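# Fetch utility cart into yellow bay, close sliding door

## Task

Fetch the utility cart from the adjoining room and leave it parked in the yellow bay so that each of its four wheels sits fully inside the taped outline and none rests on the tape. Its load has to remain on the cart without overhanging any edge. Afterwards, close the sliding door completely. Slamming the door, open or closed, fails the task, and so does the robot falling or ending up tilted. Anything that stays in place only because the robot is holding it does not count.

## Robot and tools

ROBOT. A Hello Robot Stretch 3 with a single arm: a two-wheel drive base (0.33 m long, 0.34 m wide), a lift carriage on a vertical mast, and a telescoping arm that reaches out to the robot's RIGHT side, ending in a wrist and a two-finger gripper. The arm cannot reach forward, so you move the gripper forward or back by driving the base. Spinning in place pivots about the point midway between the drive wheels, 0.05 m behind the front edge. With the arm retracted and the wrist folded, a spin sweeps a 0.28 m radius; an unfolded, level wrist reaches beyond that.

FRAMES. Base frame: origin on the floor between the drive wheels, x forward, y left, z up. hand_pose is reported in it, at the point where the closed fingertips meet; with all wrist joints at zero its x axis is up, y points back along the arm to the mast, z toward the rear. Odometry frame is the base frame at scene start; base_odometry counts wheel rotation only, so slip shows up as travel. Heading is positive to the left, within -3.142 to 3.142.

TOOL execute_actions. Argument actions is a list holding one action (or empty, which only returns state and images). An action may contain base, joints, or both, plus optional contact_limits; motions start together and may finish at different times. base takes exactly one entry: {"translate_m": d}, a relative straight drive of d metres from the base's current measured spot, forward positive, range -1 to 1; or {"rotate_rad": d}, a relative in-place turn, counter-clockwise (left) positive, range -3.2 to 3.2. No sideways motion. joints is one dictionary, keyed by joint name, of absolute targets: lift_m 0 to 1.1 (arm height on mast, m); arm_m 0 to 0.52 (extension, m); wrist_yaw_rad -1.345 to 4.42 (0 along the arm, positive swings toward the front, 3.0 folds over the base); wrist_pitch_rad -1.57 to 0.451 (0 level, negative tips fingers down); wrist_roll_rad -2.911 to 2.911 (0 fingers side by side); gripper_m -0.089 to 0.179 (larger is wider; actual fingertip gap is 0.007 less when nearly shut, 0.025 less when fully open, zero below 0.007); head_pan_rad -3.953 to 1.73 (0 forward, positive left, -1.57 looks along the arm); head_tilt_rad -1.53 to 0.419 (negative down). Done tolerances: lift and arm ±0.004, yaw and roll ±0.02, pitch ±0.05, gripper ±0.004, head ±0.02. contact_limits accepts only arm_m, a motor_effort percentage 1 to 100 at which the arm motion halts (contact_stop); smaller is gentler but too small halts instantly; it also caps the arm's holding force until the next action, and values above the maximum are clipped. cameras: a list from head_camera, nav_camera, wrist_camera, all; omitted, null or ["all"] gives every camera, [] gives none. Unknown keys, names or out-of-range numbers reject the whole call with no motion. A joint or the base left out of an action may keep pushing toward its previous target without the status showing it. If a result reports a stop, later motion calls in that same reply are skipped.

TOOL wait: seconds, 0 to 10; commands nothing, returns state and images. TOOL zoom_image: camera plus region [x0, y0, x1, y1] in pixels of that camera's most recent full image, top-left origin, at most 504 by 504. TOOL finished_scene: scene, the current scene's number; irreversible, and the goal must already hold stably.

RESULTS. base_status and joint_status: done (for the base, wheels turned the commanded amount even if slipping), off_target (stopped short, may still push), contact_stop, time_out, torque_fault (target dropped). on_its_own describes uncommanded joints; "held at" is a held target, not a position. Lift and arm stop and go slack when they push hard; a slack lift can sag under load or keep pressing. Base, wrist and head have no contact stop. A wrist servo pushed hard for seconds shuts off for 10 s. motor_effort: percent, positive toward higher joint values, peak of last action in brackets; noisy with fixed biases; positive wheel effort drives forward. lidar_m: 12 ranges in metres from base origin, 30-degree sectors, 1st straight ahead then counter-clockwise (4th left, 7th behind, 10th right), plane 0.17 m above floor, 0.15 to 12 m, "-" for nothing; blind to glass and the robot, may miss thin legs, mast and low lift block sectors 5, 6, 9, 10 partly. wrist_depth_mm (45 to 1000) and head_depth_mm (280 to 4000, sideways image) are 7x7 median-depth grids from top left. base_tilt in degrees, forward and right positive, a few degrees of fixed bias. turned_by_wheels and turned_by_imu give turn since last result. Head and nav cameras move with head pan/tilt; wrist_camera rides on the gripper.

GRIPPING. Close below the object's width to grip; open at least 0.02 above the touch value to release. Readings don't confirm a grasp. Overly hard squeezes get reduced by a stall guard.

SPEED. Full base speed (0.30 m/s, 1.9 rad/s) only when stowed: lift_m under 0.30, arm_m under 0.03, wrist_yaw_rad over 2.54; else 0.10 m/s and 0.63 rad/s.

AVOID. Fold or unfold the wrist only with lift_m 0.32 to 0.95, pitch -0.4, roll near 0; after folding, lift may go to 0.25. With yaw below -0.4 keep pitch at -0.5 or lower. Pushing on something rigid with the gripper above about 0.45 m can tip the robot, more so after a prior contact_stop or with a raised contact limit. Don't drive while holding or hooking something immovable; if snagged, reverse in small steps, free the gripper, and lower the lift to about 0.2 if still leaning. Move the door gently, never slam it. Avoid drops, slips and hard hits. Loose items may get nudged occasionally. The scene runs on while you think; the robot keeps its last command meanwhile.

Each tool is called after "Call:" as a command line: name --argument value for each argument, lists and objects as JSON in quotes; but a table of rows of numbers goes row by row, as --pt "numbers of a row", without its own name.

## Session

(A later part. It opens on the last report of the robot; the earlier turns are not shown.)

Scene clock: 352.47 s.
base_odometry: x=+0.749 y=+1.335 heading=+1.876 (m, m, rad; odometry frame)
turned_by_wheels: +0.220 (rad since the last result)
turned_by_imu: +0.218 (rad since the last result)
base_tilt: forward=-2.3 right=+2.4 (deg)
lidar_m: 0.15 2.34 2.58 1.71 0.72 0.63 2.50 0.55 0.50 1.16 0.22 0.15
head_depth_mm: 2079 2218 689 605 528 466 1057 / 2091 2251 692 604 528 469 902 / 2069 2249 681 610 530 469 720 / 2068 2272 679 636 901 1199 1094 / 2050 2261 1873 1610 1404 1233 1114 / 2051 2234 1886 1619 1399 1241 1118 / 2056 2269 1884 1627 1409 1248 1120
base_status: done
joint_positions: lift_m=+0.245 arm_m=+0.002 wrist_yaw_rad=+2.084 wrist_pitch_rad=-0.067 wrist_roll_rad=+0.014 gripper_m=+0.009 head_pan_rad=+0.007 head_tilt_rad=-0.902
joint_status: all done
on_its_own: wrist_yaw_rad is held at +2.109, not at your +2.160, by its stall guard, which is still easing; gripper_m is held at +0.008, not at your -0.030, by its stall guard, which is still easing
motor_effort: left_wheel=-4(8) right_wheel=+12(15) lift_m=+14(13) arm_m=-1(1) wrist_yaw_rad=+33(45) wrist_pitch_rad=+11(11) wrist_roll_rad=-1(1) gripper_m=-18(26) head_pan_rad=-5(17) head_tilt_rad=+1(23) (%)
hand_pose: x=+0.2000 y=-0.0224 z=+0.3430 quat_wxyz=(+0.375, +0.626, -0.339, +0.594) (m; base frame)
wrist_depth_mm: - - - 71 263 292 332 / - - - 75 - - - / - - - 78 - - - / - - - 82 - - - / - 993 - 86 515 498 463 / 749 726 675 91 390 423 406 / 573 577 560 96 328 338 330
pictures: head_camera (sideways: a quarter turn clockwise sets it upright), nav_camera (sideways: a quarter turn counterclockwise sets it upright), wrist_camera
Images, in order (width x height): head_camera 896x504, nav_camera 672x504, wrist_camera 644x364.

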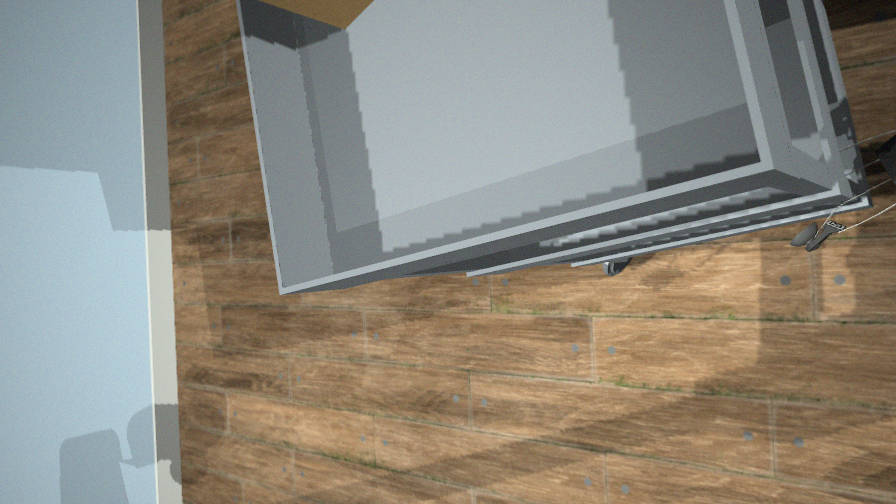

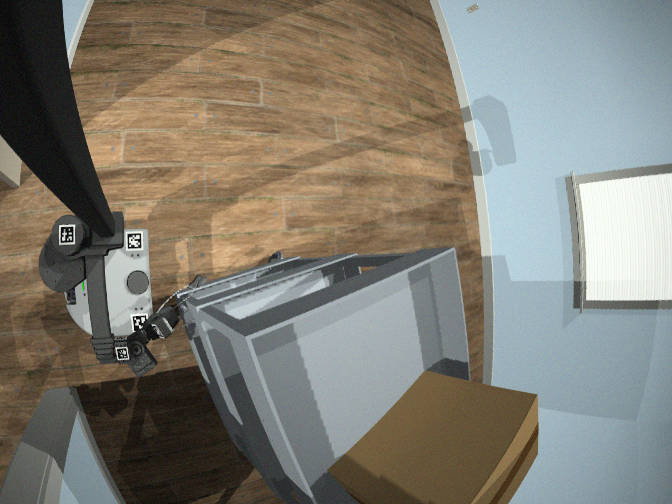

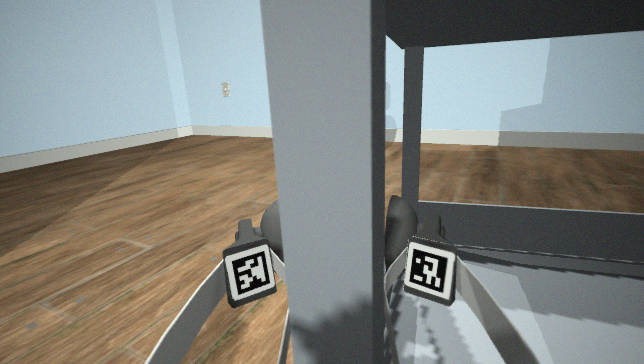

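Call:
execute_actions --actions '[{"base":{"rotate_rad":-0.15},"joints":{"wrist_yaw_rad":2.3,"head_pan_rad":-0.3,"head_tilt_rad":-1.2}}]'

Call:
execute_actions --actions '[{"base":{"translate_m":-0.2},"joints":{"wrist_yaw_rad":2.4}}]'

Scene clock: 362.17 s.
base_odometry: x=+0.749 y=+1.335 heading=+1.726 (m, m, rad; odometry frame)
turned_by_wheels: -0.150 (rad since the last result)
turned_by_imu: -0.150 (rad since the last result)
base_tilt: forward=-2.3 right=+2.3 (deg)
lidar_m: 0.15 0.50 2.74 2.45 0.70 0.62 2.50 2.40 0.50 0.79 0.24 0.15
head_depth_mm: 430 514 544 843 1259 1165 1097 / 465 563 545 515 1229 1210 1082 / 506 584 547 507 807 - - / 554 597 548 508 488 1198 - / 632 598 552 515 1244 1197 - / 622 601 552 1161 1269 1189 1123 / 1775 601 575 1365 1278 1192 1119
base_status: done
joint_positions: lift_m=+0.245 arm_m=+0.002 wrist_yaw_rad=+2.263 wrist_pitch_rad=-0.067 wrist_roll_rad=+0.016 gripper_m=+0.010 head_pan_rad=-0.293 head_tilt_rad=-1.185
joint_status: wrist_yaw_rad off_target (ended at +2.263, target +2.300); the others done
on_its_own: gripper_m is held at +0.008, not at your -0.030, by its stall guard, which is not easing now; wrist_yaw_rad is at rest, and its effort (+48) is outside its rest range (-12 to +12)
motor_effort: left_wheel=-1(7) right_wheel=-7(11) lift_m=+13(13) arm_m=-2(1) wrist_yaw_rad=+48(100) wrist_pitch_rad=+11(11) wrist_roll_rad=-2(1) gripper_m=-27(31) head_pan_rad=-4(30) head_tilt_rad=-9(36) (%)
hand_pose: x=+0.1743 y=+0.0150 z=+0.3428 quat_wxyz=(+0.320, +0.655, -0.281, +0.624) (m; base frame)
wrist_depth_mm: - - - 72 227 296 331 / - - - 76 457 - - / - - - 79 472 - - / - - - 83 506 - - / - 989 - 87 104 492 468 / 746 718 691 92 111 420 407 / 587 568 557 98 330 339 327
pictures: head_camera (sideways: a quarter turn clockwise sets it upright), nav_camera (sideways: a quarter turn counterclockwise sets it upright), wrist_camera
Images, in order (width x height): head_camera 896x504, nav_camera 672x504, wrist_camera 644x364.

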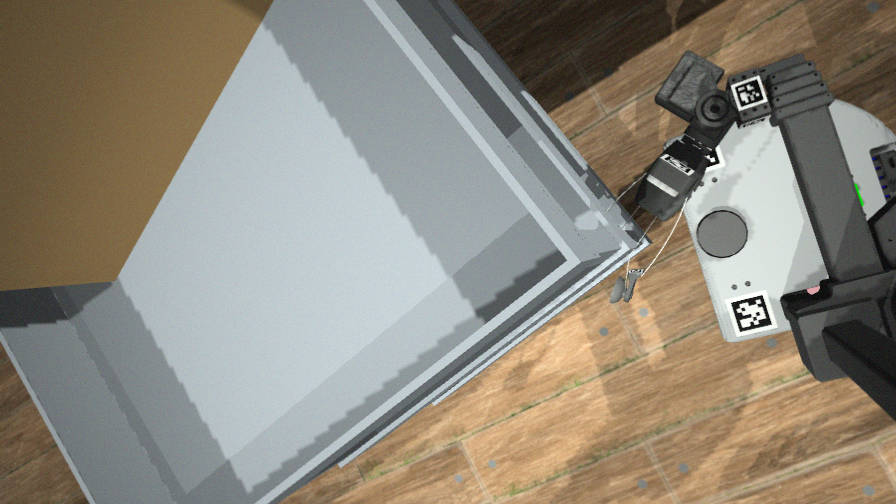

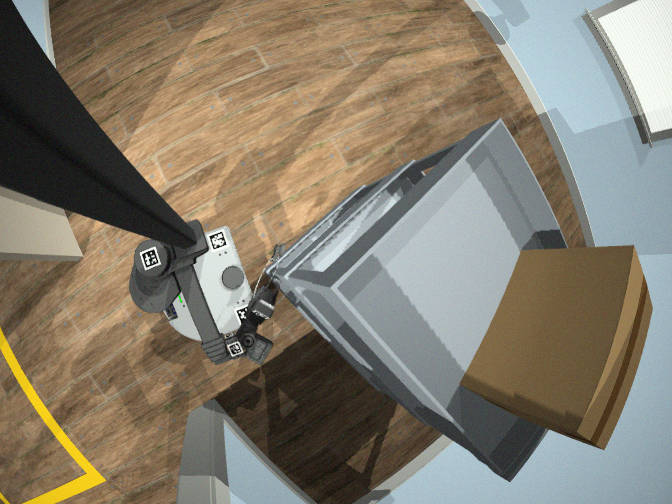

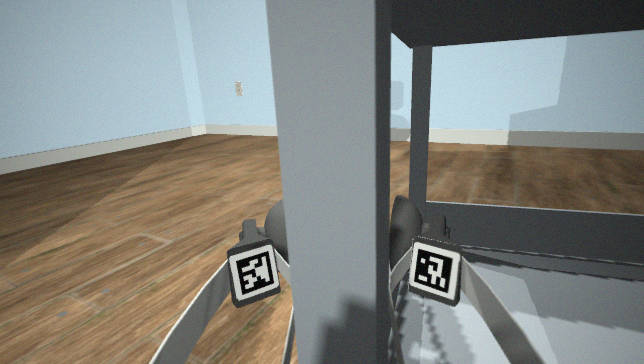

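Scene clock: 365.13 s.
base_odometry: x=+0.780 y=+1.137 heading=+1.726 (m, m, rad; odometry frame)
turned_by_wheels: +0.000 (rad since the last result)
turned_by_imu: +0.001 (rad since the last result)
base_tilt: forward=-2.4 right=+2.4 (deg)
lidar_m: 0.15 0.20 2.70 2.41 0.53 0.45 2.30 2.31 0.45 0.43 0.26 0.15
head_depth_mm: 398 479 543 1163 1250 1171 1097 / 425 517 545 515 1241 - 1083 / 457 567 547 506 817 - - / 495 582 549 508 483 1196 - / 538 599 551 510 718 1193 - / 626 602 552 518 1266 1187 1120 / 620 603 555 1342 1277 1193 1118
base_status: done
joint_positions: lift_m=+0.245 arm_m=+0.002 wrist_yaw_rad=+2.387 wrist_pitch_rad=-0.067 wrist_roll_rad=+0.017 gripper_m=+0.013 head_pan_rad=-0.293 head_tilt_rad=-1.185
joint_status: all done
on_its_own: gripper_m is held at +0.012, not at your -0.030, by its stall guard, which is not easing now; wrist_yaw_rad is at rest, and its effort (+17) is outside its rest range (-12 to +12)
motor_effort: left_wheel=+1(9) right_wheel=-6(14) lift_m=+13(13) arm_m=-1(3) wrist_yaw_rad=+17(100) wrist_pitch_rad=+11(11) wrist_roll_rad=-1(2) gripper_m=-24(34) head_pan_rad=-5(3) head_tilt_rad=-8(9) (%)
hand_pose: x=+0.1527 y=+0.0381 z=+0.3429 quat_wxyz=(+0.281, +0.671, -0.240, +0.643) (m; base frame)
wrist_depth_mm: - - - 74 264 296 330 / - - - 77 - - - / - - - 81 - - - / - - - 85 - - - / - - - 89 503 491 455 / 739 745 668 95 353 420 410 / 588 567 562 100 328 338 329
pictures: head_camera (sideways: a quarter turn clockwise sets it upright), nav_camera (sideways: a quarter turn counterclockwise sets it upright), wrist_camera
Images, in order (width x height): head_camera 896x504, nav_camera 672x504, wrist_camera 644x364.

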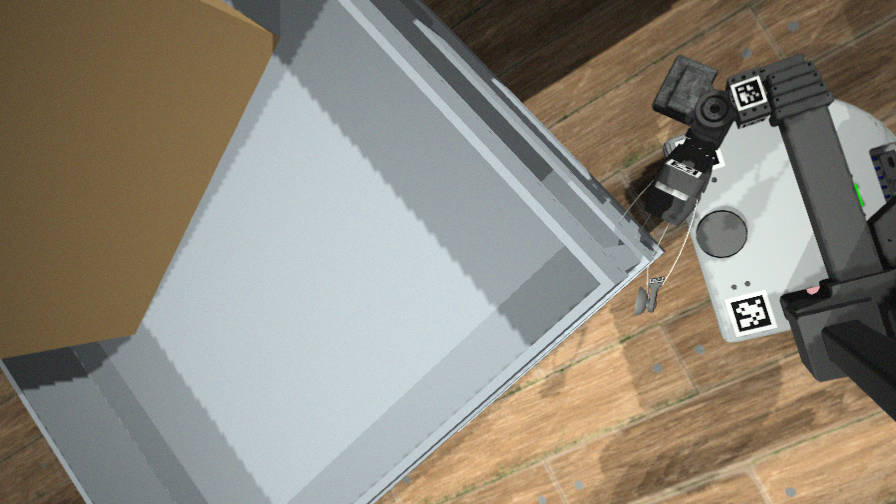

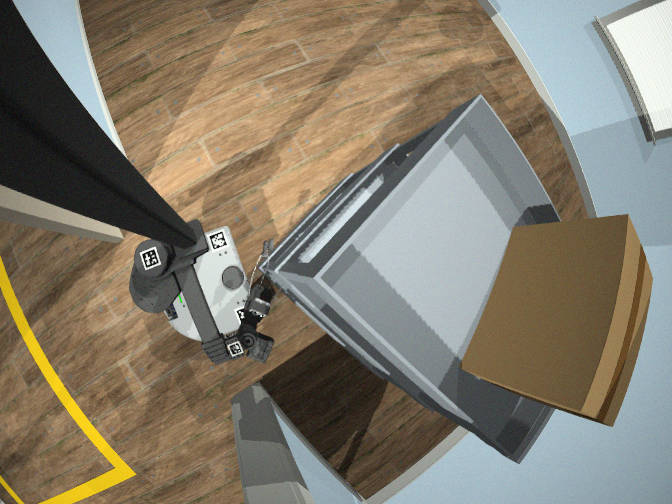

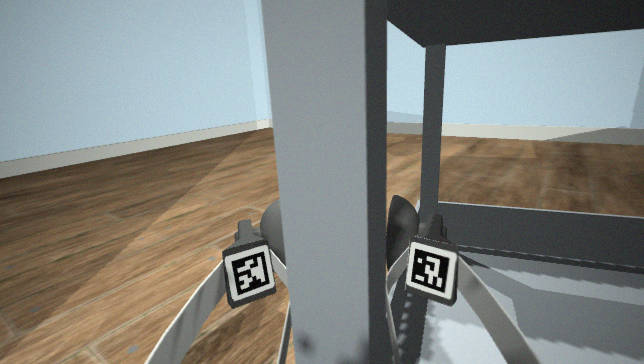

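Call:
execute_actions --actions '[{"base":{"rotate_rad":0.12},"joints":{"wrist_yaw_rad":2.3,"head_pan_rad":0.0,"head_tilt_rad":-1.3}}]'

Call:
execute_actions --actions '[{"base":{"translate_m":-0.2}}]'

Scene clock: 369.80 s.
base_odometry: x=+0.780 y=+1.137 heading=+1.846 (m, m, rad; odometry frame)
turned_by_wheels: +0.120 (rad since the last result)
turned_by_imu: +0.120 (rad since the last result)
base_tilt: forward=-2.4 right=+2.4 (deg)
lidar_m: 0.15 2.52 2.56 0.88 0.46 0.45 2.30 2.10 0.44 0.44 0.22 0.15
head_depth_mm: 542 540 510 494 1228 1171 1121 / 573 543 513 489 1230 - 1127 / 577 544 513 487 913 - 1117 / 581 546 516 497 1228 - - / 578 553 1360 1313 1248 - - / 1531 1472 1395 1324 1249 1211 1121 / 1570 1481 1394 1324 1258 1201 -
base_status: done
joint_positions: lift_m=+0.245 arm_m=+0.002 wrist_yaw_rad=+2.295 wrist_pitch_rad=-0.067 wrist_roll_rad=+0.017 gripper_m=+0.013 head_pan_rad=-0.007 head_tilt_rad=-1.284
joint_status: all done
on_its_own: gripper_m is held at +0.012, not at your -0.030, by its stall guard, which is not easing now
motor_effort: left_wheel=-2(3) right_wheel=+8(10) lift_m=+14(13) arm_m=-1(1) wrist_yaw_rad=+7(42) wrist_pitch_rad=+11(11) wrist_roll_rad=-2(2) gripper_m=-22(24) head_pan_rad=+4(30) head_tilt_rad=-10(22) (%)
hand_pose: x=+0.1690 y=+0.0214 z=+0.3430 quat_wxyz=(+0.310, +0.659, -0.271, +0.629) (m; base frame)
wrist_depth_mm: - - - 73 274 300 333 / - - - 77 - - - / - - - 80 - - - / - - - 84 - - - / - - - 89 486 492 450 / 737 723 685 94 322 424 410 / 595 579 558 99 327 337 332
pictures: head_camera (sideways: a quarter turn clockwise sets it upright), nav_camera (sideways: a quarter turn counterclockwise sets it upright), wrist_camera
Images, in order (width x height): head_camera 896x504, nav_camera 672x504, wrist_camera 644x364.

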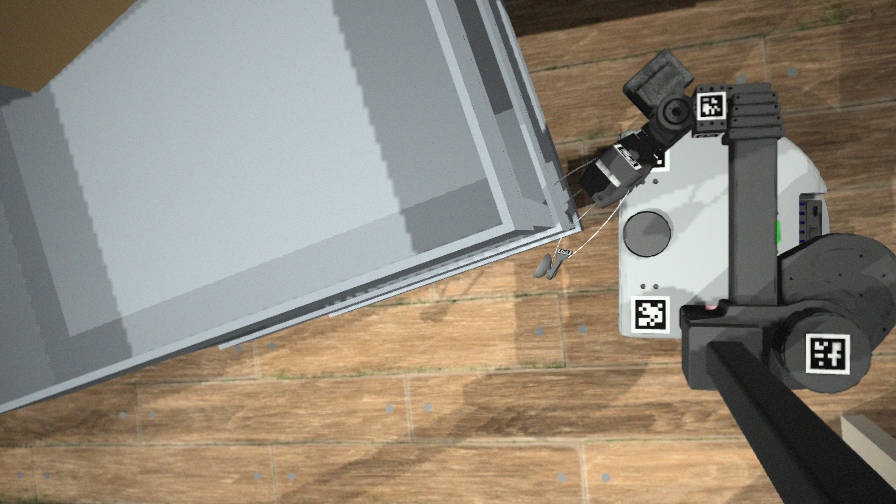

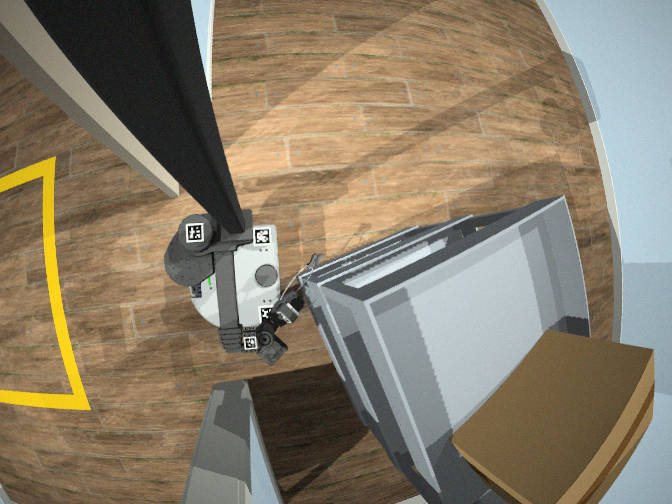

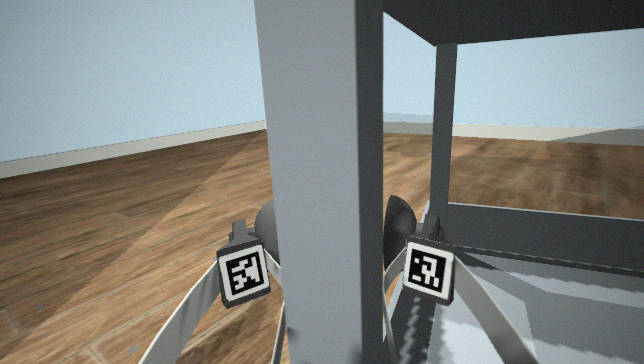

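Scene clock: 372.83 s.
base_odometry: x=+0.835 y=+0.945 heading=+1.846 (m, m, rad; odometry frame)
turned_by_wheels: +0.000 (rad since the last result)
turned_by_imu: +0.001 (rad since the last result)
base_tilt: forward=-2.4 right=+2.4 (deg)
lidar_m: 0.15 0.31 2.55 0.54 0.40 2.24 2.10 2.13 1.46 0.42 0.33 0.15
head_depth_mm: 519 540 511 822 1235 1174 1119 / 562 542 513 496 1239 - 1128 / 577 542 513 490 1229 - 1116 / 580 545 516 500 1233 - - / 583 548 529 1303 1250 - - / 575 564 1382 1315 1253 1201 1121 / 581 1468 1398 1330 1255 1197 -
base_status: done
joint_positions: lift_m=+0.245 arm_m=+0.002 wrist_yaw_rad=+2.231 wrist_pitch_rad=-0.067 wrist_roll_rad=+0.017 gripper_m=+0.013 head_pan_rad=-0.007 head_tilt_rad=-1.284
joint_status: not commanded
on_its_own: wrist_yaw_rad is held at +2.250, not at your +2.300, by its stall guard, which is not easing now; gripper_m is held at +0.012, not at your -0.030, by its stall guard, which is not easing now; wrist_yaw_rad is at rest, and its effort (+25) is outside its rest range (-12 to +12)
motor_effort: left_wheel=-4(10) right_wheel=+0(6) lift_m=+13(13) arm_m=+0(1) wrist_yaw_rad=+25(52) wrist_pitch_rad=+10(10) wrist_roll_rad=-1(1) gripper_m=-21(26) head_pan_rad=+4(5) head_tilt_rad=-10(9) (%)
hand_pose: x=+0.1793 y=+0.0089 z=+0.3429 quat_wxyz=(+0.330, +0.650, -0.292, +0.619) (m; base frame)
wrist_depth_mm: - - - 77 261 297 331 / - - - 80 - - - / - - - 84 - - - / - - - 88 - - - / - - - 92 526 519 499 / 724 726 728 98 388 417 411 / 592 574 563 103 338 338 329
pictures: head_camera (sideways: a quarter turn clockwise sets it upright), nav_camera (sideways: a quarter turn counterclockwise sets it upright), wrist_camera
Images, in order (width x height): head_camera 896x504, nav_camera 672x504, wrist_camera 644x364.

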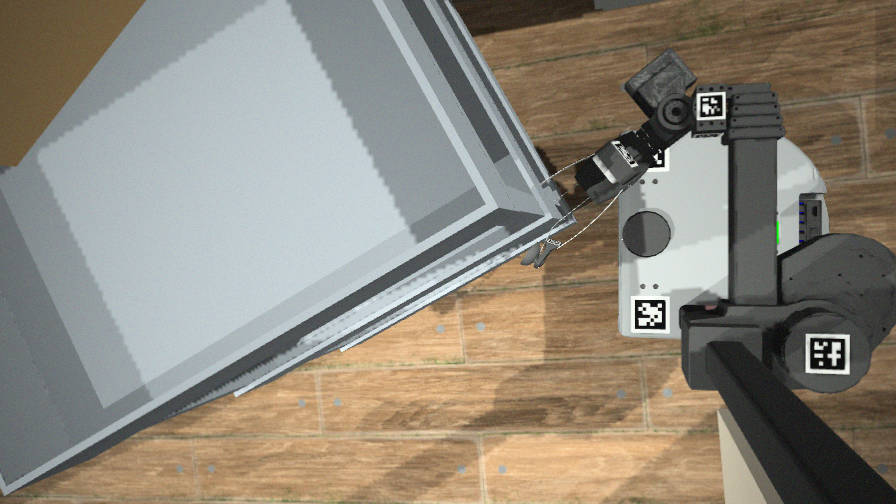

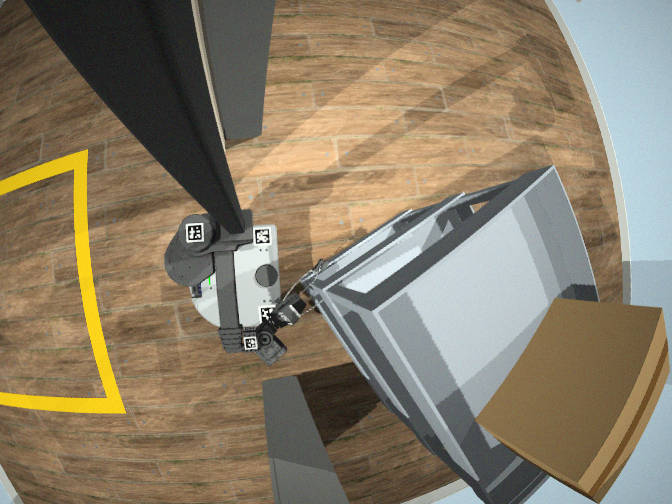

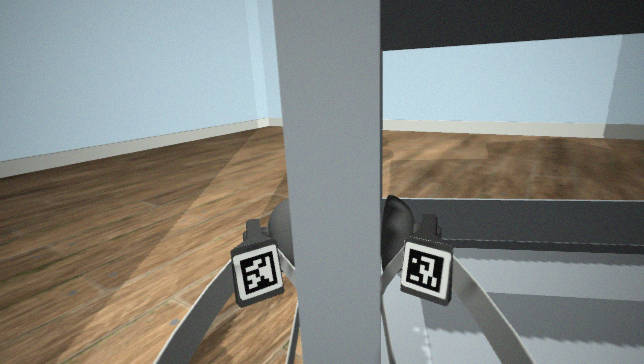

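Call:
execute_actions --actions '[{"base":{"translate_m":-0.15},"joints":{"wrist_yaw_rad":2.42,"head_pan_rad":-0.25,"head_tilt_rad":-1.15}}]'

Scene clock: 379.10 s.
base_odometry: x=+0.875 y=+0.800 heading=+1.846 (m, m, rad; odometry frame)
turned_by_wheels: +0.000 (rad since the last result)
turned_by_imu: +0.001 (rad since the last result)
base_tilt: forward=-2.4 right=+2.4 (deg)
lidar_m: - 0.15 0.57 0.32 2.43 2.07 1.95 1.99 1.47 0.44 0.41 0.15
head_depth_mm: 386 490 557 1317 1219 1169 1092 / 409 494 557 527 1247 1196 - / 433 533 562 517 811 1198 - / 461 576 562 516 483 1167 - / 493 602 565 519 490 1182 - / 568 624 568 520 1250 1185 1117 / 1863 618 570 536 1278 1199 1099
base_status: done
joint_positions: lift_m=+0.245 arm_m=+0.002 wrist_yaw_rad=+2.407 wrist_pitch_rad=-0.067 wrist_roll_rad=+0.017 gripper_m=+0.013 head_pan_rad=-0.243 head_tilt_rad=-1.149
joint_status: all done
on_its_own: gripper_m is held at +0.012, not at your -0.030, by its stall guard, which is not easing now; wrist_yaw_rad is at rest, and its effort (+17) is outside its rest range (-12 to +12)
motor_effort: left_wheel=-3(14) right_wheel=-1(7) lift_m=+13(13) arm_m=-1(4) wrist_yaw_rad=+17(100) wrist_pitch_rad=+11(11) wrist_roll_rad=-2(2) gripper_m=-20(28) head_pan_rad=-4(28) head_tilt_rad=+0(17) (%)
hand_pose: x=+0.1490 y=+0.0416 z=+0.3429 quat_wxyz=(+0.274, +0.673, -0.234, +0.646) (m; base frame)
wrist_depth_mm: 452 - - 79 262 298 330 / 460 - - 83 - - - / 465 - - 87 - - - / 485 - - 91 - - - / 489 591 - 95 521 504 477 / 508 585 677 101 395 420 412 / 331 570 557 107 338 335 327
pictures: head_camera (sideways: a quarter turn clockwise sets it upright), nav_camera (sideways: a quarter turn counterclockwise sets it upright), wrist_camera
Images, in order (width x height): head_camera 896x504, nav_camera 672x504, wrist_camera 644x364.

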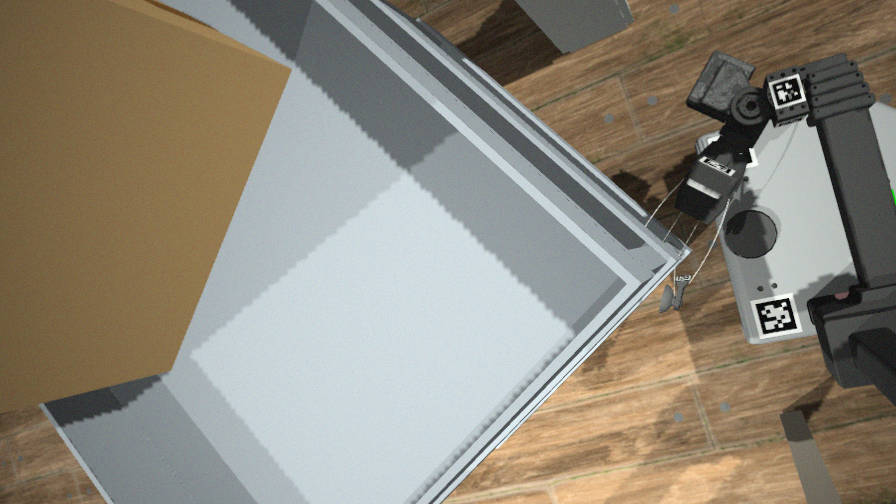

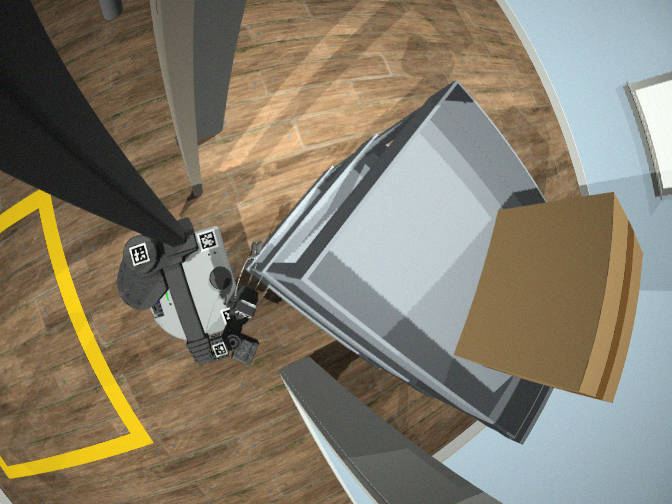

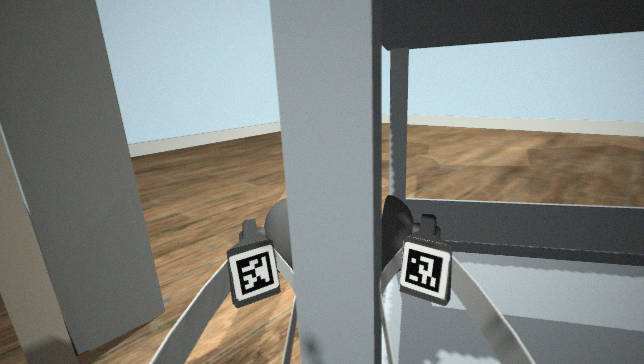

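Call:
execute_actions --actions '[{"base":{"translate_m":-0.2},"joints":{"head_pan_rad":-0.2,"head_tilt_rad":-1.05}}]'

Scene clock: 391.07 s.
base_odometry: x=+0.929 y=+0.608 heading=+1.846 (m, m, rad; odometry frame)
turned_by_wheels: +0.000 (rad since the last result)
turned_by_imu: +0.001 (rad since the last result)
base_tilt: forward=-2.3 right=+2.4 (deg)
lidar_m: 0.16 0.15 0.37 0.65 2.41 1.86 1.76 1.79 1.49 1.40 0.52 0.17
head_depth_mm: 431 662 613 1001 1218 1193 1089 / 382 461 587 560 1263 1185 - / 401 481 580 545 762 1177 - / 421 513 601 549 495 771 1129 / 443 544 615 548 496 881 1130 / 468 582 617 550 504 1187 1107 / 521 666 619 553 1093 1206 1108
base_status: done
joint_positions: lift_m=+0.245 arm_m=+0.002 wrist_yaw_rad=+2.412 wrist_pitch_rad=-0.066 wrist_roll_rad=+0.016 gripper_m=+0.012 head_pan_rad=-0.206 head_tilt_rad=-1.050
joint_status: all done
on_its_own: gripper_m is held at +0.012, not at your -0.030, by its stall guard, which is not easing now
motor_effort: left_wheel=-3(13) right_wheel=-2(8) lift_m=+13(14) arm_m=-1(2) wrist_yaw_rad=+10(92) wrist_pitch_rad=+10(11) wrist_roll_rad=-1(1) gripper_m=-14(21) head_pan_rad=+3(11) head_tilt_rad=+0(13) (%)
hand_pose: x=+0.1481 y=+0.0425 z=+0.3432 quat_wxyz=(+0.272, +0.673, -0.232, +0.647) (m; base frame)
wrist_depth_mm: 870 436 - 102 264 289 325 / - 483 646 106 - - - / - 550 637 111 - - - / - 623 434 117 - - - / - 729 461 122 575 551 526 / 760 712 504 129 404 425 410 / 585 576 521 137 343 337 334
pictures: head_camera (sideways: a quarter turn clockwise sets it upright), nav_camera (sideways: a quarter turn counterclockwise sets it upright), wrist_camera
Images, in order (width x height): head_camera 896x504, nav_camera 672x504, wrist_camera 644x364.

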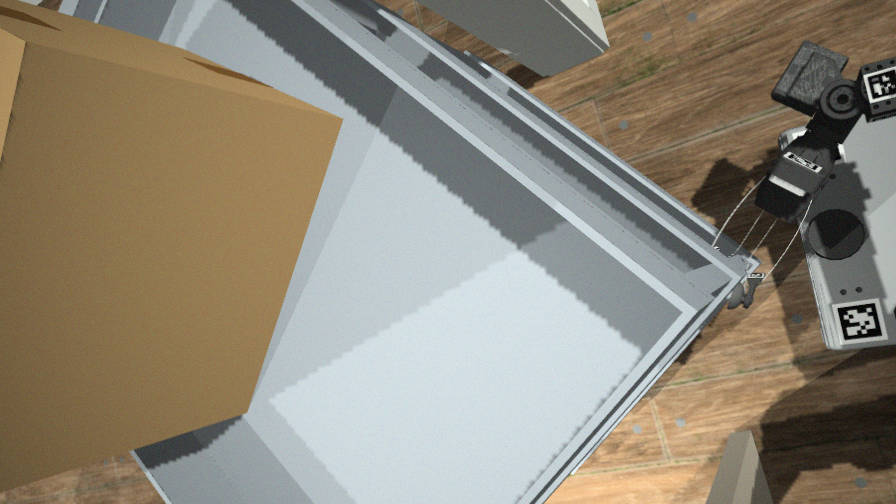

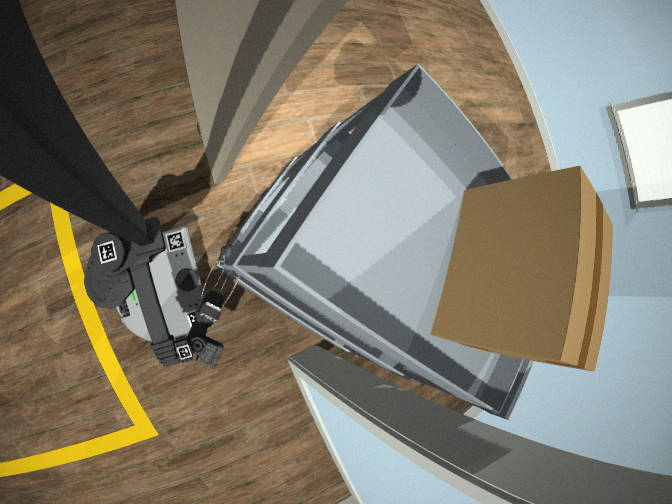

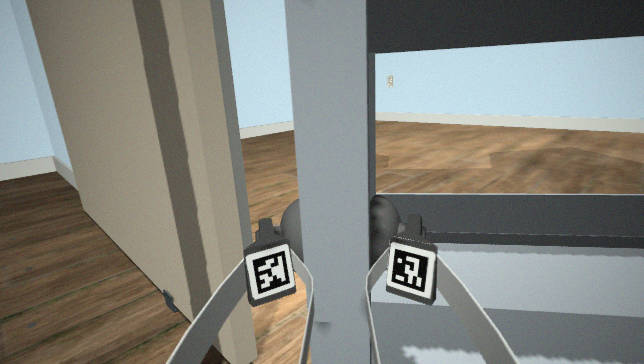

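Call:
execute_actions --actions '[{"joints":{"gripper_m":0.07}}]' --cameras '[]'

Call:
execute_actions --actions '[{"base":{"translate_m":0.03},"joints":{"wrist_yaw_rad":2.46}}]' --cameras '["wrist_camera","head_camera"]'

Scene clock: 401.80 s.
base_odometry: x=+0.930 y=+0.608 heading=+1.846 (m, m, rad; odometry frame)
turned_by_wheels: +0.000 (rad since the last result)
turned_by_imu: +0.000 (rad since the last result)
base_tilt: forward=-2.4 right=+2.3 (deg)
lidar_m: 0.15 0.15 0.37 0.65 2.41 1.86 1.75 1.79 1.49 1.40 0.53 0.17
head_depth_mm: 434 660 615 1018 1216 1183 1090 / 383 461 588 560 1267 1186 - / 401 482 581 545 769 1179 - / 421 512 601 548 494 774 1127 / 443 544 614 550 496 696 1129 / 469 583 616 552 504 1189 1104 / 521 666 619 553 1094 1200 1106
base_status: not commanded
joint_positions: lift_m=+0.245 arm_m=+0.002 wrist_yaw_rad=+2.422 wrist_pitch_rad=-0.067 wrist_roll_rad=+0.016 gripper_m=+0.070 head_pan_rad=-0.206 head_tilt_rad=-1.050
joint_status: all done
motor_effort: left_wheel=-2(3) right_wheel=+1(2) lift_m=+13(13) arm_m=+0(0) wrist_yaw_rad=-3(14) wrist_pitch_rad=+11(11) wrist_roll_rad=-1(1) gripper_m=+0(94) head_pan_rad=+4(3) head_tilt_rad=+1(0) (%)
hand_pose: x=+0.1461 y=+0.0442 z=+0.3430 quat_wxyz=(+0.269, +0.675, -0.228, +0.648) (m; base frame)
wrist_depth_mm: 946 450 620 103 269 297 328 / - 502 614 108 - - - / - 550 418 113 - - - / - 647 442 118 - - - / - 741 479 124 526 546 516 / 748 684 642 132 392 417 411 / 575 568 521 140 334 339 327
pictures: none
No camera images: the call's "cameras" was empty. Leave "cameras" out to get every camera's image.

Scene clock: 403.13 s.
base_odometry: x=+0.921 y=+0.637 heading=+1.845 (m, m, rad; odometry frame)
turned_by_wheels: +0.000 (rad since the last result)
turned_by_imu: +0.000 (rad since the last result)
base_tilt: forward=-2.3 right=+2.4 (deg)
lidar_m: - 0.16 0.35 0.56 2.41 1.90 1.79 1.81 1.49 1.36 0.51 0.15
head_depth_mm: 358 647 603 906 1189 1186 1086 / 361 426 549 551 1247 1180 - / 375 451 564 546 506 1160 - / 394 479 584 547 495 469 1120 / 415 510 604 549 495 464 1114 / 437 544 617 550 498 1179 1101 / 472 648 618 552 514 1201 1096
base_status: done
joint_positions: lift_m=+0.245 arm_m=+0.002 wrist_yaw_rad=+2.469 wrist_pitch_rad=-0.068 wrist_roll_rad=+0.016 gripper_m=+0.070 head_pan_rad=-0.206 head_tilt_rad=-1.050
joint_status: all done
motor_effort: left_wheel=-1(4) right_wheel=+2(6) lift_m=+13(13) arm_m=+0(0) wrist_yaw_rad=-12(12) wrist_pitch_rad=+11(11) wrist_roll_rad=-1(1) gripper_m=-2(2) head_pan_rad=+4(5) head_tilt_rad=+0(1) (%)
hand_pose: x=+0.1369 y=+0.0518 z=+0.3426 quat_wxyz=(+0.255, +0.680, -0.212, +0.654) (m; base frame)
wrist_depth_mm: - 450 344 86 273 302 338 / - 502 363 90 - - - / - 591 382 93 - - - / - 668 406 97 - - - / - 830 426 102 545 518 493 / 733 719 453 108 412 414 409 / 574 574 519 115 343 338 327
pictures: head_camera (sideways: a quarter turn clockwise sets it upright), wrist_camera
Images, in order (width x height): head_camera 896x504, wrist_camera 644x364.

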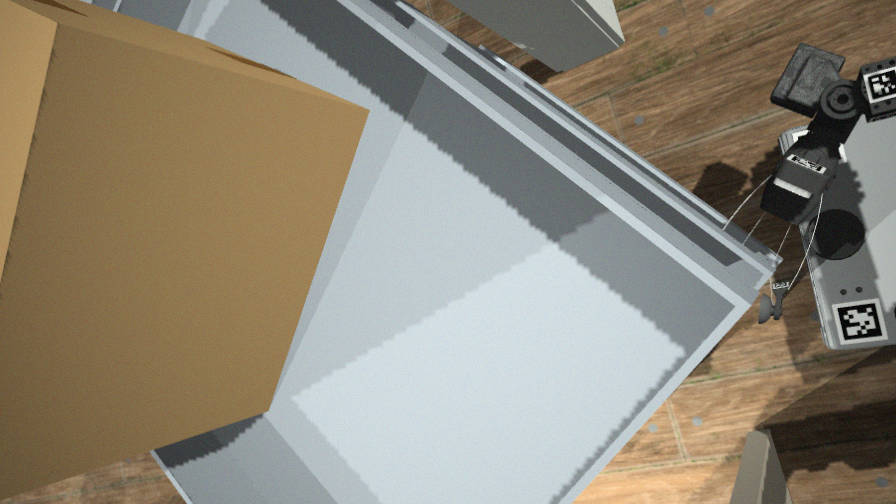

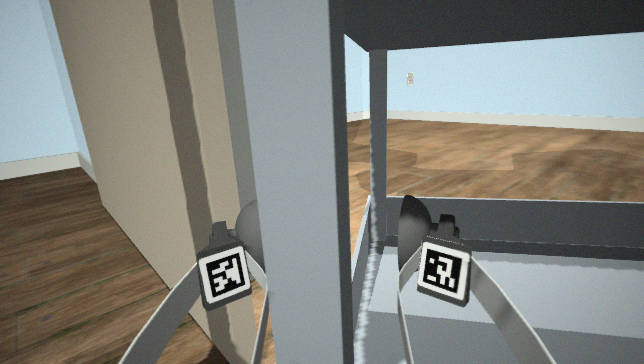

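Call:
execute_actions --actions '[{"joints":{"gripper_m":-0.035}}]' --cameras '[]'

Call:
execute_actions --actions '[{"base":{"translate_m":-0.05},"joints":{"wrist_yaw_rad":2.2}}]'

Scene clock: 407.30 s.
base_odometry: x=+0.921 y=+0.637 heading=+1.845 (m, m, rad; odometry frame)
turned_by_wheels: +0.000 (rad since the last result)
turned_by_imu: +0.000 (rad since the last result)
base_tilt: forward=-2.4 right=+2.4 (deg)
lidar_m: - 0.15 0.36 0.56 2.41 1.90 1.79 1.81 1.49 1.36 0.51 0.15
head_depth_mm: 358 646 607 903 1188 1190 1089 / 361 427 548 551 1254 1192 - / 376 452 565 545 506 1162 - / 395 478 585 547 495 469 1139 / 414 510 603 549 496 464 1115 / 438 544 615 551 497 1178 1107 / 473 649 619 552 514 1209 1095
base_status: not commanded
joint_positions: lift_m=+0.245 arm_m=+0.002 wrist_yaw_rad=+2.512 wrist_pitch_rad=-0.068 wrist_roll_rad=+0.016 gripper_m=-0.033 head_pan_rad=-0.206 head_tilt_rad=-1.050
joint_status: all done
on_its_own: wrist_yaw_rad is held at +2.513, not at your +2.460, by its stall guard, which is not easing now
motor_effort: left_wheel=-1(1) right_wheel=+3(4) lift_m=+13(13) arm_m=+2(1) wrist_yaw_rad=+2(47) wrist_pitch_rad=+12(11) wrist_roll_rad=-1(1) gripper_m=-43(100) head_pan_rad=+4(6) head_tilt_rad=+0(0) (%)
hand_pose: x=+0.1283 y=+0.0584 z=+0.3426 quat_wxyz=(+0.241, +0.684, -0.198, +0.659) (m; base frame)
wrist_depth_mm: - 552 364 84 271 300 336 / - 621 403 88 - - - / - 729 412 92 - - - / - 885 453 97 547 - - / - 919 483 102 531 512 478 / 774 737 581 108 392 420 410 / 584 578 510 114 338 337 333
pictures: none
No camera images: the call's "cameras" was empty. Leave "cameras" out to get every camera's image.

Scene clock: 408.80 s.
base_odometry: x=+0.935 y=+0.589 heading=+1.845 (m, m, rad; odometry frame)
turned_by_wheels: +0.000 (rad since the last result)
turned_by_imu: +0.000 (rad since the last result)
base_tilt: forward=-2.3 right=+2.4 (deg)
lidar_m: 0.16 0.23 0.38 0.71 2.40 1.85 1.73 1.77 1.49 1.40 0.54 0.16
head_depth_mm: 445 672 614 1052 1250 1183 1090 / 425 508 596 561 1270 1183 - / 442 531 602 545 515 1175 - / 459 558 613 547 493 773 1130 / 480 586 613 548 509 1173 1127 / 500 628 615 553 817 1197 1105 / 2067 664 620 553 1274 1200 1109
base_status: done
joint_positions: lift_m=+0.245 arm_m=+0.002 wrist_yaw_rad=+2.182 wrist_pitch_rad=-0.068 wrist_roll_rad=+0.014 gripper_m=-0.025 head_pan_rad=-0.206 head_tilt_rad=-1.050
joint_status: all done
on_its_own: gripper_m is held at -0.027, not at your -0.035, by its stall guard, which is still easing; wrist_yaw_rad is at rest, and its effort (+24) is outside its rest range (-12 to +12)
motor_effort: left_wheel=-3(6) right_wheel=-3(6) lift_m=+14(13) arm_m=+1(1) wrist_yaw_rad=+24(100) wrist_pitch_rad=+11(11) wrist_roll_rad=-1(1) gripper_m=-39(46) head_pan_rad=+4(3) head_tilt_rad=+0(0) (%)
hand_pose: x=+0.1867 y=-0.0011 z=+0.3426 quat_wxyz=(+0.346, +0.642, -0.307, +0.611) (m; base frame)
wrist_depth_mm: 351 - - 89 261 296 330 / 374 595 - 93 - - - / 416 599 - 97 - - - / 460 400 - 102 - 625 626 / 513 416 - 106 562 554 532 / 589 440 722 113 388 420 409 / 571 477 558 120 341 337 329
pictures: head_camera (sideways: a quarter turn clockwise sets it upright), nav_camera (sideways: a quarter turn counterclockwise sets it upright), wrist_camera
Images, in order (width x height): head_camera 896x504, nav_camera 672x504, wrist_camera 644x364.

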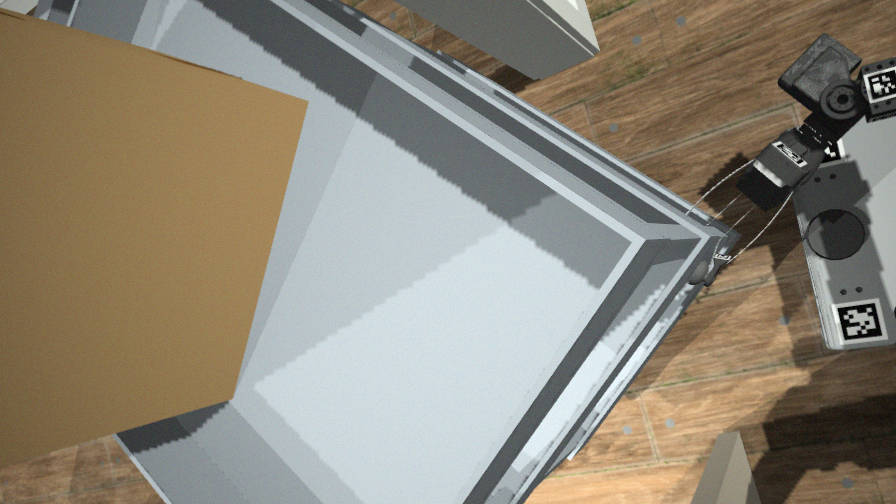

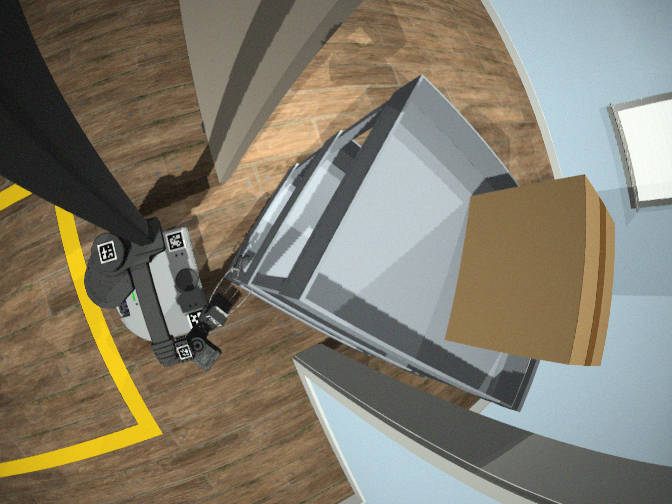

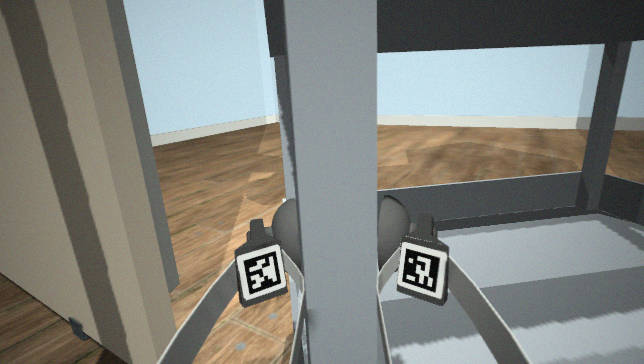

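Call:
execute_actions --actions '[{"joints":{"gripper_m":0.09}}]' --cameras '[]'

Call:
execute_actions --actions '[{"base":{"translate_m":-0.16}}]' --cameras '[]'

Call:
execute_actions --actions '[{"base":{"rotate_rad":1.6},"joints":{"gripper_m":-0.02,"lift_m":0.33,"head_pan_rad":-1.57,"head_tilt_rad":-0.9}}]' --cameras '[]'

Call:
execute_actions --actions '[{"base":{"translate_m":-0.15},"joints":{"wrist_yaw_rad":0.0,"wrist_pitch_rad":-0.6}}]'

Scene clock: 449.73 s.
base_odometry: x=+0.935 y=+0.588 heading=+1.845 (m, m, rad; odometry frame)
turned_by_wheels: +0.000 (rad since the last result)
turned_by_imu: +0.001 (rad since the last result)
base_tilt: forward=-2.3 right=+2.4 (deg)
lidar_m: 0.15 0.23 0.38 0.71 2.40 1.84 1.73 1.77 1.50 1.40 0.54 0.15
head_depth_mm: 447 674 618 1051 1241 1186 1094 / 425 507 595 561 1274 1190 - / 442 531 602 545 514 1174 - / 460 559 612 546 494 783 1132 / 480 588 614 548 510 1166 1130 / 500 626 618 551 818 1197 1107 / 2055 666 620 553 1269 1207 1102
base_status: not commanded
joint_positions: lift_m=+0.245 arm_m=+0.002 wrist_yaw_rad=+2.198 wrist_pitch_rad=-0.068 wrist_roll_rad=+0.014 gripper_m=+0.090 head_pan_rad=-0.206 head_tilt_rad=-1.050
joint_status: all done
motor_effort: left_wheel=-2(4) right_wheel=+1(4) lift_m=+13(14) arm_m=+1(1) wrist_yaw_rad=+3(25) wrist_pitch_rad=+11(11) wrist_roll_rad=-1(1) gripper_m=+0(93) head_pan_rad=+4(4) head_tilt_rad=+0(0) (%)
hand_pose: x=+0.1843 y=+0.0022 z=+0.3426 quat_wxyz=(+0.341, +0.645, -0.302, +0.614) (m; base frame)
wrist_depth_mm: 368 - - 89 228 298 332 / 398 588 - 93 - - - / 440 382 - 97 - - - / 494 411 - 103 596 619 631 / 561 424 - 108 506 548 528 / 653 458 668 114 387 411 412 / 580 482 563 121 328 338 330
pictures: none
No camera images: the call's "cameras" was empty. Leave "cameras" out to get every camera's image.

Scene clock: 452.57 s.
base_odometry: x=+0.978 y=+0.434 heading=+1.845 (m, m, rad; odometry frame)
turned_by_wheels: +0.000 (rad since the last result)
turned_by_imu: +0.000 (rad since the last result)
base_tilt: forward=-2.3 right=+2.4 (deg)
lidar_m: 0.29 0.46 0.52 1.18 2.40 1.68 1.57 1.61 1.51 1.42 0.68 0.37
head_depth_mm: 760 902 952 1121 1292 1189 1087 / 683 689 1017 1329 1298 1184 - / 582 666 622 939 1286 1198 - / 605 681 613 610 1018 1198 1130 / 631 697 615 575 1171 1196 1122 / 658 703 617 917 1282 1197 1100 / 752 703 628 975 1316 1188 1107
base_status: done
joint_positions: lift_m=+0.245 arm_m=+0.002 wrist_yaw_rad=+2.198 wrist_pitch_rad=-0.068 wrist_roll_rad=+0.014 gripper_m=+0.090 head_pan_rad=-0.206 head_tilt_rad=-1.050
joint_status: not commanded
motor_effort: left_wheel=-1(6) right_wheel=+2(5) lift_m=+14(13) arm_m=+0(1) wrist_yaw_rad=+3(24) wrist_pitch_rad=+11(11) wrist_roll_rad=-1(1) gripper_m=+0(5) head_pan_rad=+4(3) head_tilt_rad=+0(0) (%)
hand_pose: x=+0.1843 y=+0.0023 z=+0.3428 quat_wxyz=(+0.341, +0.645, -0.302, +0.614) (m; base frame)
wrist_depth_mm: 677 547 464 - 322 210 332 / 768 567 496 - - - - / 858 612 523 - - - - / 940 673 551 - 702 729 714 / 921 730 610 867 536 546 541 / 760 725 597 681 378 420 403 / 586 570 564 538 331 270 284
pictures: none
No camera images: the call's "cameras" was empty. Leave "cameras" out to get every camera's image.

Scene clock: 456.03 s.
base_odometry: x=+0.978 y=+0.434 heading=-2.838 (m, m, rad; odometry frame)
turned_by_wheels: +1.600 (rad since the last result)
turned_by_imu: +1.606 (rad since the last result)
base_tilt: forward=-2.4 right=+2.4 (deg)
lidar_m: 1.26 2.37 1.66 1.58 1.61 1.49 1.41 0.66 0.36 0.29 0.48 0.53
head_depth_mm: 537 612 681 871 1264 1225 1098 / 570 654 710 607 916 1215 1137 / 607 703 711 608 628 1103 - / 671 792 715 609 884 1153 1123 / 2782 810 719 653 1164 1246 1130 / 2812 2282 721 993 1387 1212 1118 / 2768 2311 1773 1607 1358 1169 1121
base_status: done
joint_positions: lift_m=+0.329 arm_m=+0.002 wrist_yaw_rad=+2.198 wrist_pitch_rad=-0.069 wrist_roll_rad=+0.014 gripper_m=-0.019 head_pan_rad=-1.563 head_tilt_rad=-0.902
joint_status: all done
motor_effort: left_wheel=-2(5) right_wheel=+2(5) lift_m=+30(32) arm_m=+0(1) wrist_yaw_rad=+2(3) wrist_pitch_rad=+11(12) wrist_roll_rad=+0(1) gripper_m=-11(96) head_pan_rad=-3(50) head_tilt_rad=+1(17) (%)
hand_pose: x=+0.1842 y=+0.0023 z=+0.4265 quat_wxyz=(+0.341, +0.645, -0.301, +0.614) (m; base frame)
wrist_depth_mm: - - - - - - - / - - - - - - - / - - - - - - - / - - - - - - - / - - - - - - - / 863 862 863 733 793 796 767 / 680 686 676 658 649 647 623
pictures: none
No camera images: the call's "cameras" was empty. Leave "cameras" out to get every camera's image.

Scene clock: 458.90 s.
base_odometry: x=+1.121 y=+0.479 heading=-2.838 (m, m, rad; odometry frame)
turned_by_wheels: +0.000 (rad since the last result)
turned_by_imu: +0.001 (rad since the last result)
base_tilt: forward=-2.4 right=+2.3 (deg)
lidar_m: 1.30 2.36 1.66 1.56 1.60 1.34 1.27 0.69 0.30 0.30 0.40 0.59
head_depth_mm: 542 787 709 949 1028 1208 1104 / 555 644 708 619 928 1233 1129 / 571 666 712 607 624 989 - / 587 689 717 609 880 1147 1133 / 602 727 718 626 916 1202 1108 / 2813 811 721 655 1110 1247 1112 / 2789 2285 702 820 1392 1225 1118
base_status: done
joint_positions: lift_m=+0.330 arm_m=+0.002 wrist_yaw_rad=+0.002 wrist_pitch_rad=-0.617 wrist_roll_rad=+0.015 gripper_m=-0.019 head_pan_rad=-1.563 head_tilt_rad=-0.901
joint_status: all done
motor_effort: left_wheel=-1(7) right_wheel=+1(26) lift_m=+28(30) arm_m=+0(1) wrist_yaw_rad=-2(100) wrist_pitch_rad=+11(27) wrist_roll_rad=-1(2) gripper_m=-11(25) head_pan_rad=-3(4) head_tilt_rad=+1(2) (%)
hand_pose: x=-0.0212 y=-0.3418 z=+0.3003 quat_wxyz=(+0.669, +0.214, -0.678, -0.216) (m; base frame)
wrist_depth_mm: - - 622 661 618 59 52 / 923 487 537 530 516 65 57 / 383 441 462 445 436 72 66 / 387 401 393 385 375 81 334 / 539 356 342 - 326 98 403 / 482 470 311 285 132 425 428 / 428 421 414 267 195 396 390
pictures: head_camera (sideways: a quarter turn clockwise sets it upright), nav_camera (sideways: a quarter turn counterclockwise sets it upright), wrist_camera
Images, in order (width x height): head_camera 896x504, nav_camera 672x504, wrist_camera 644x364.

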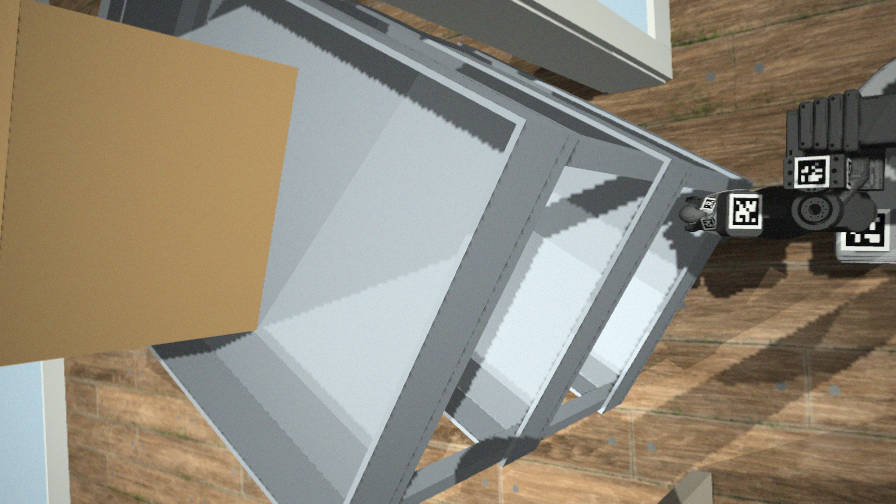

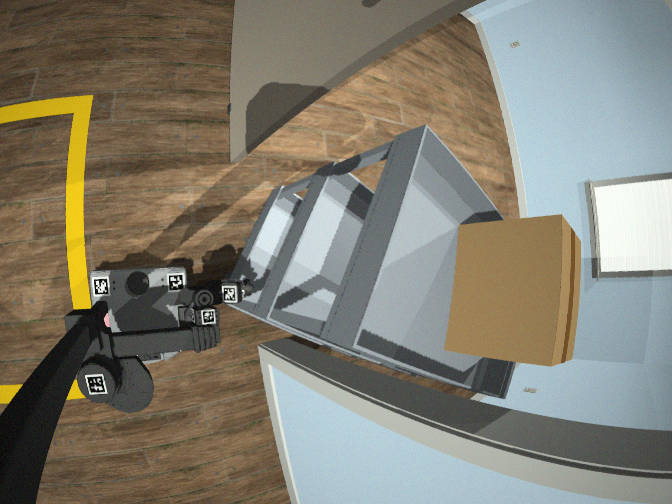

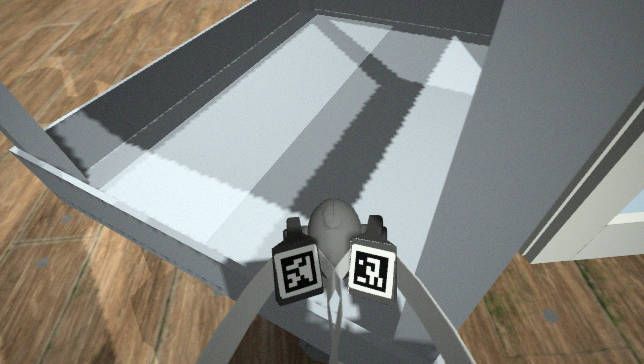

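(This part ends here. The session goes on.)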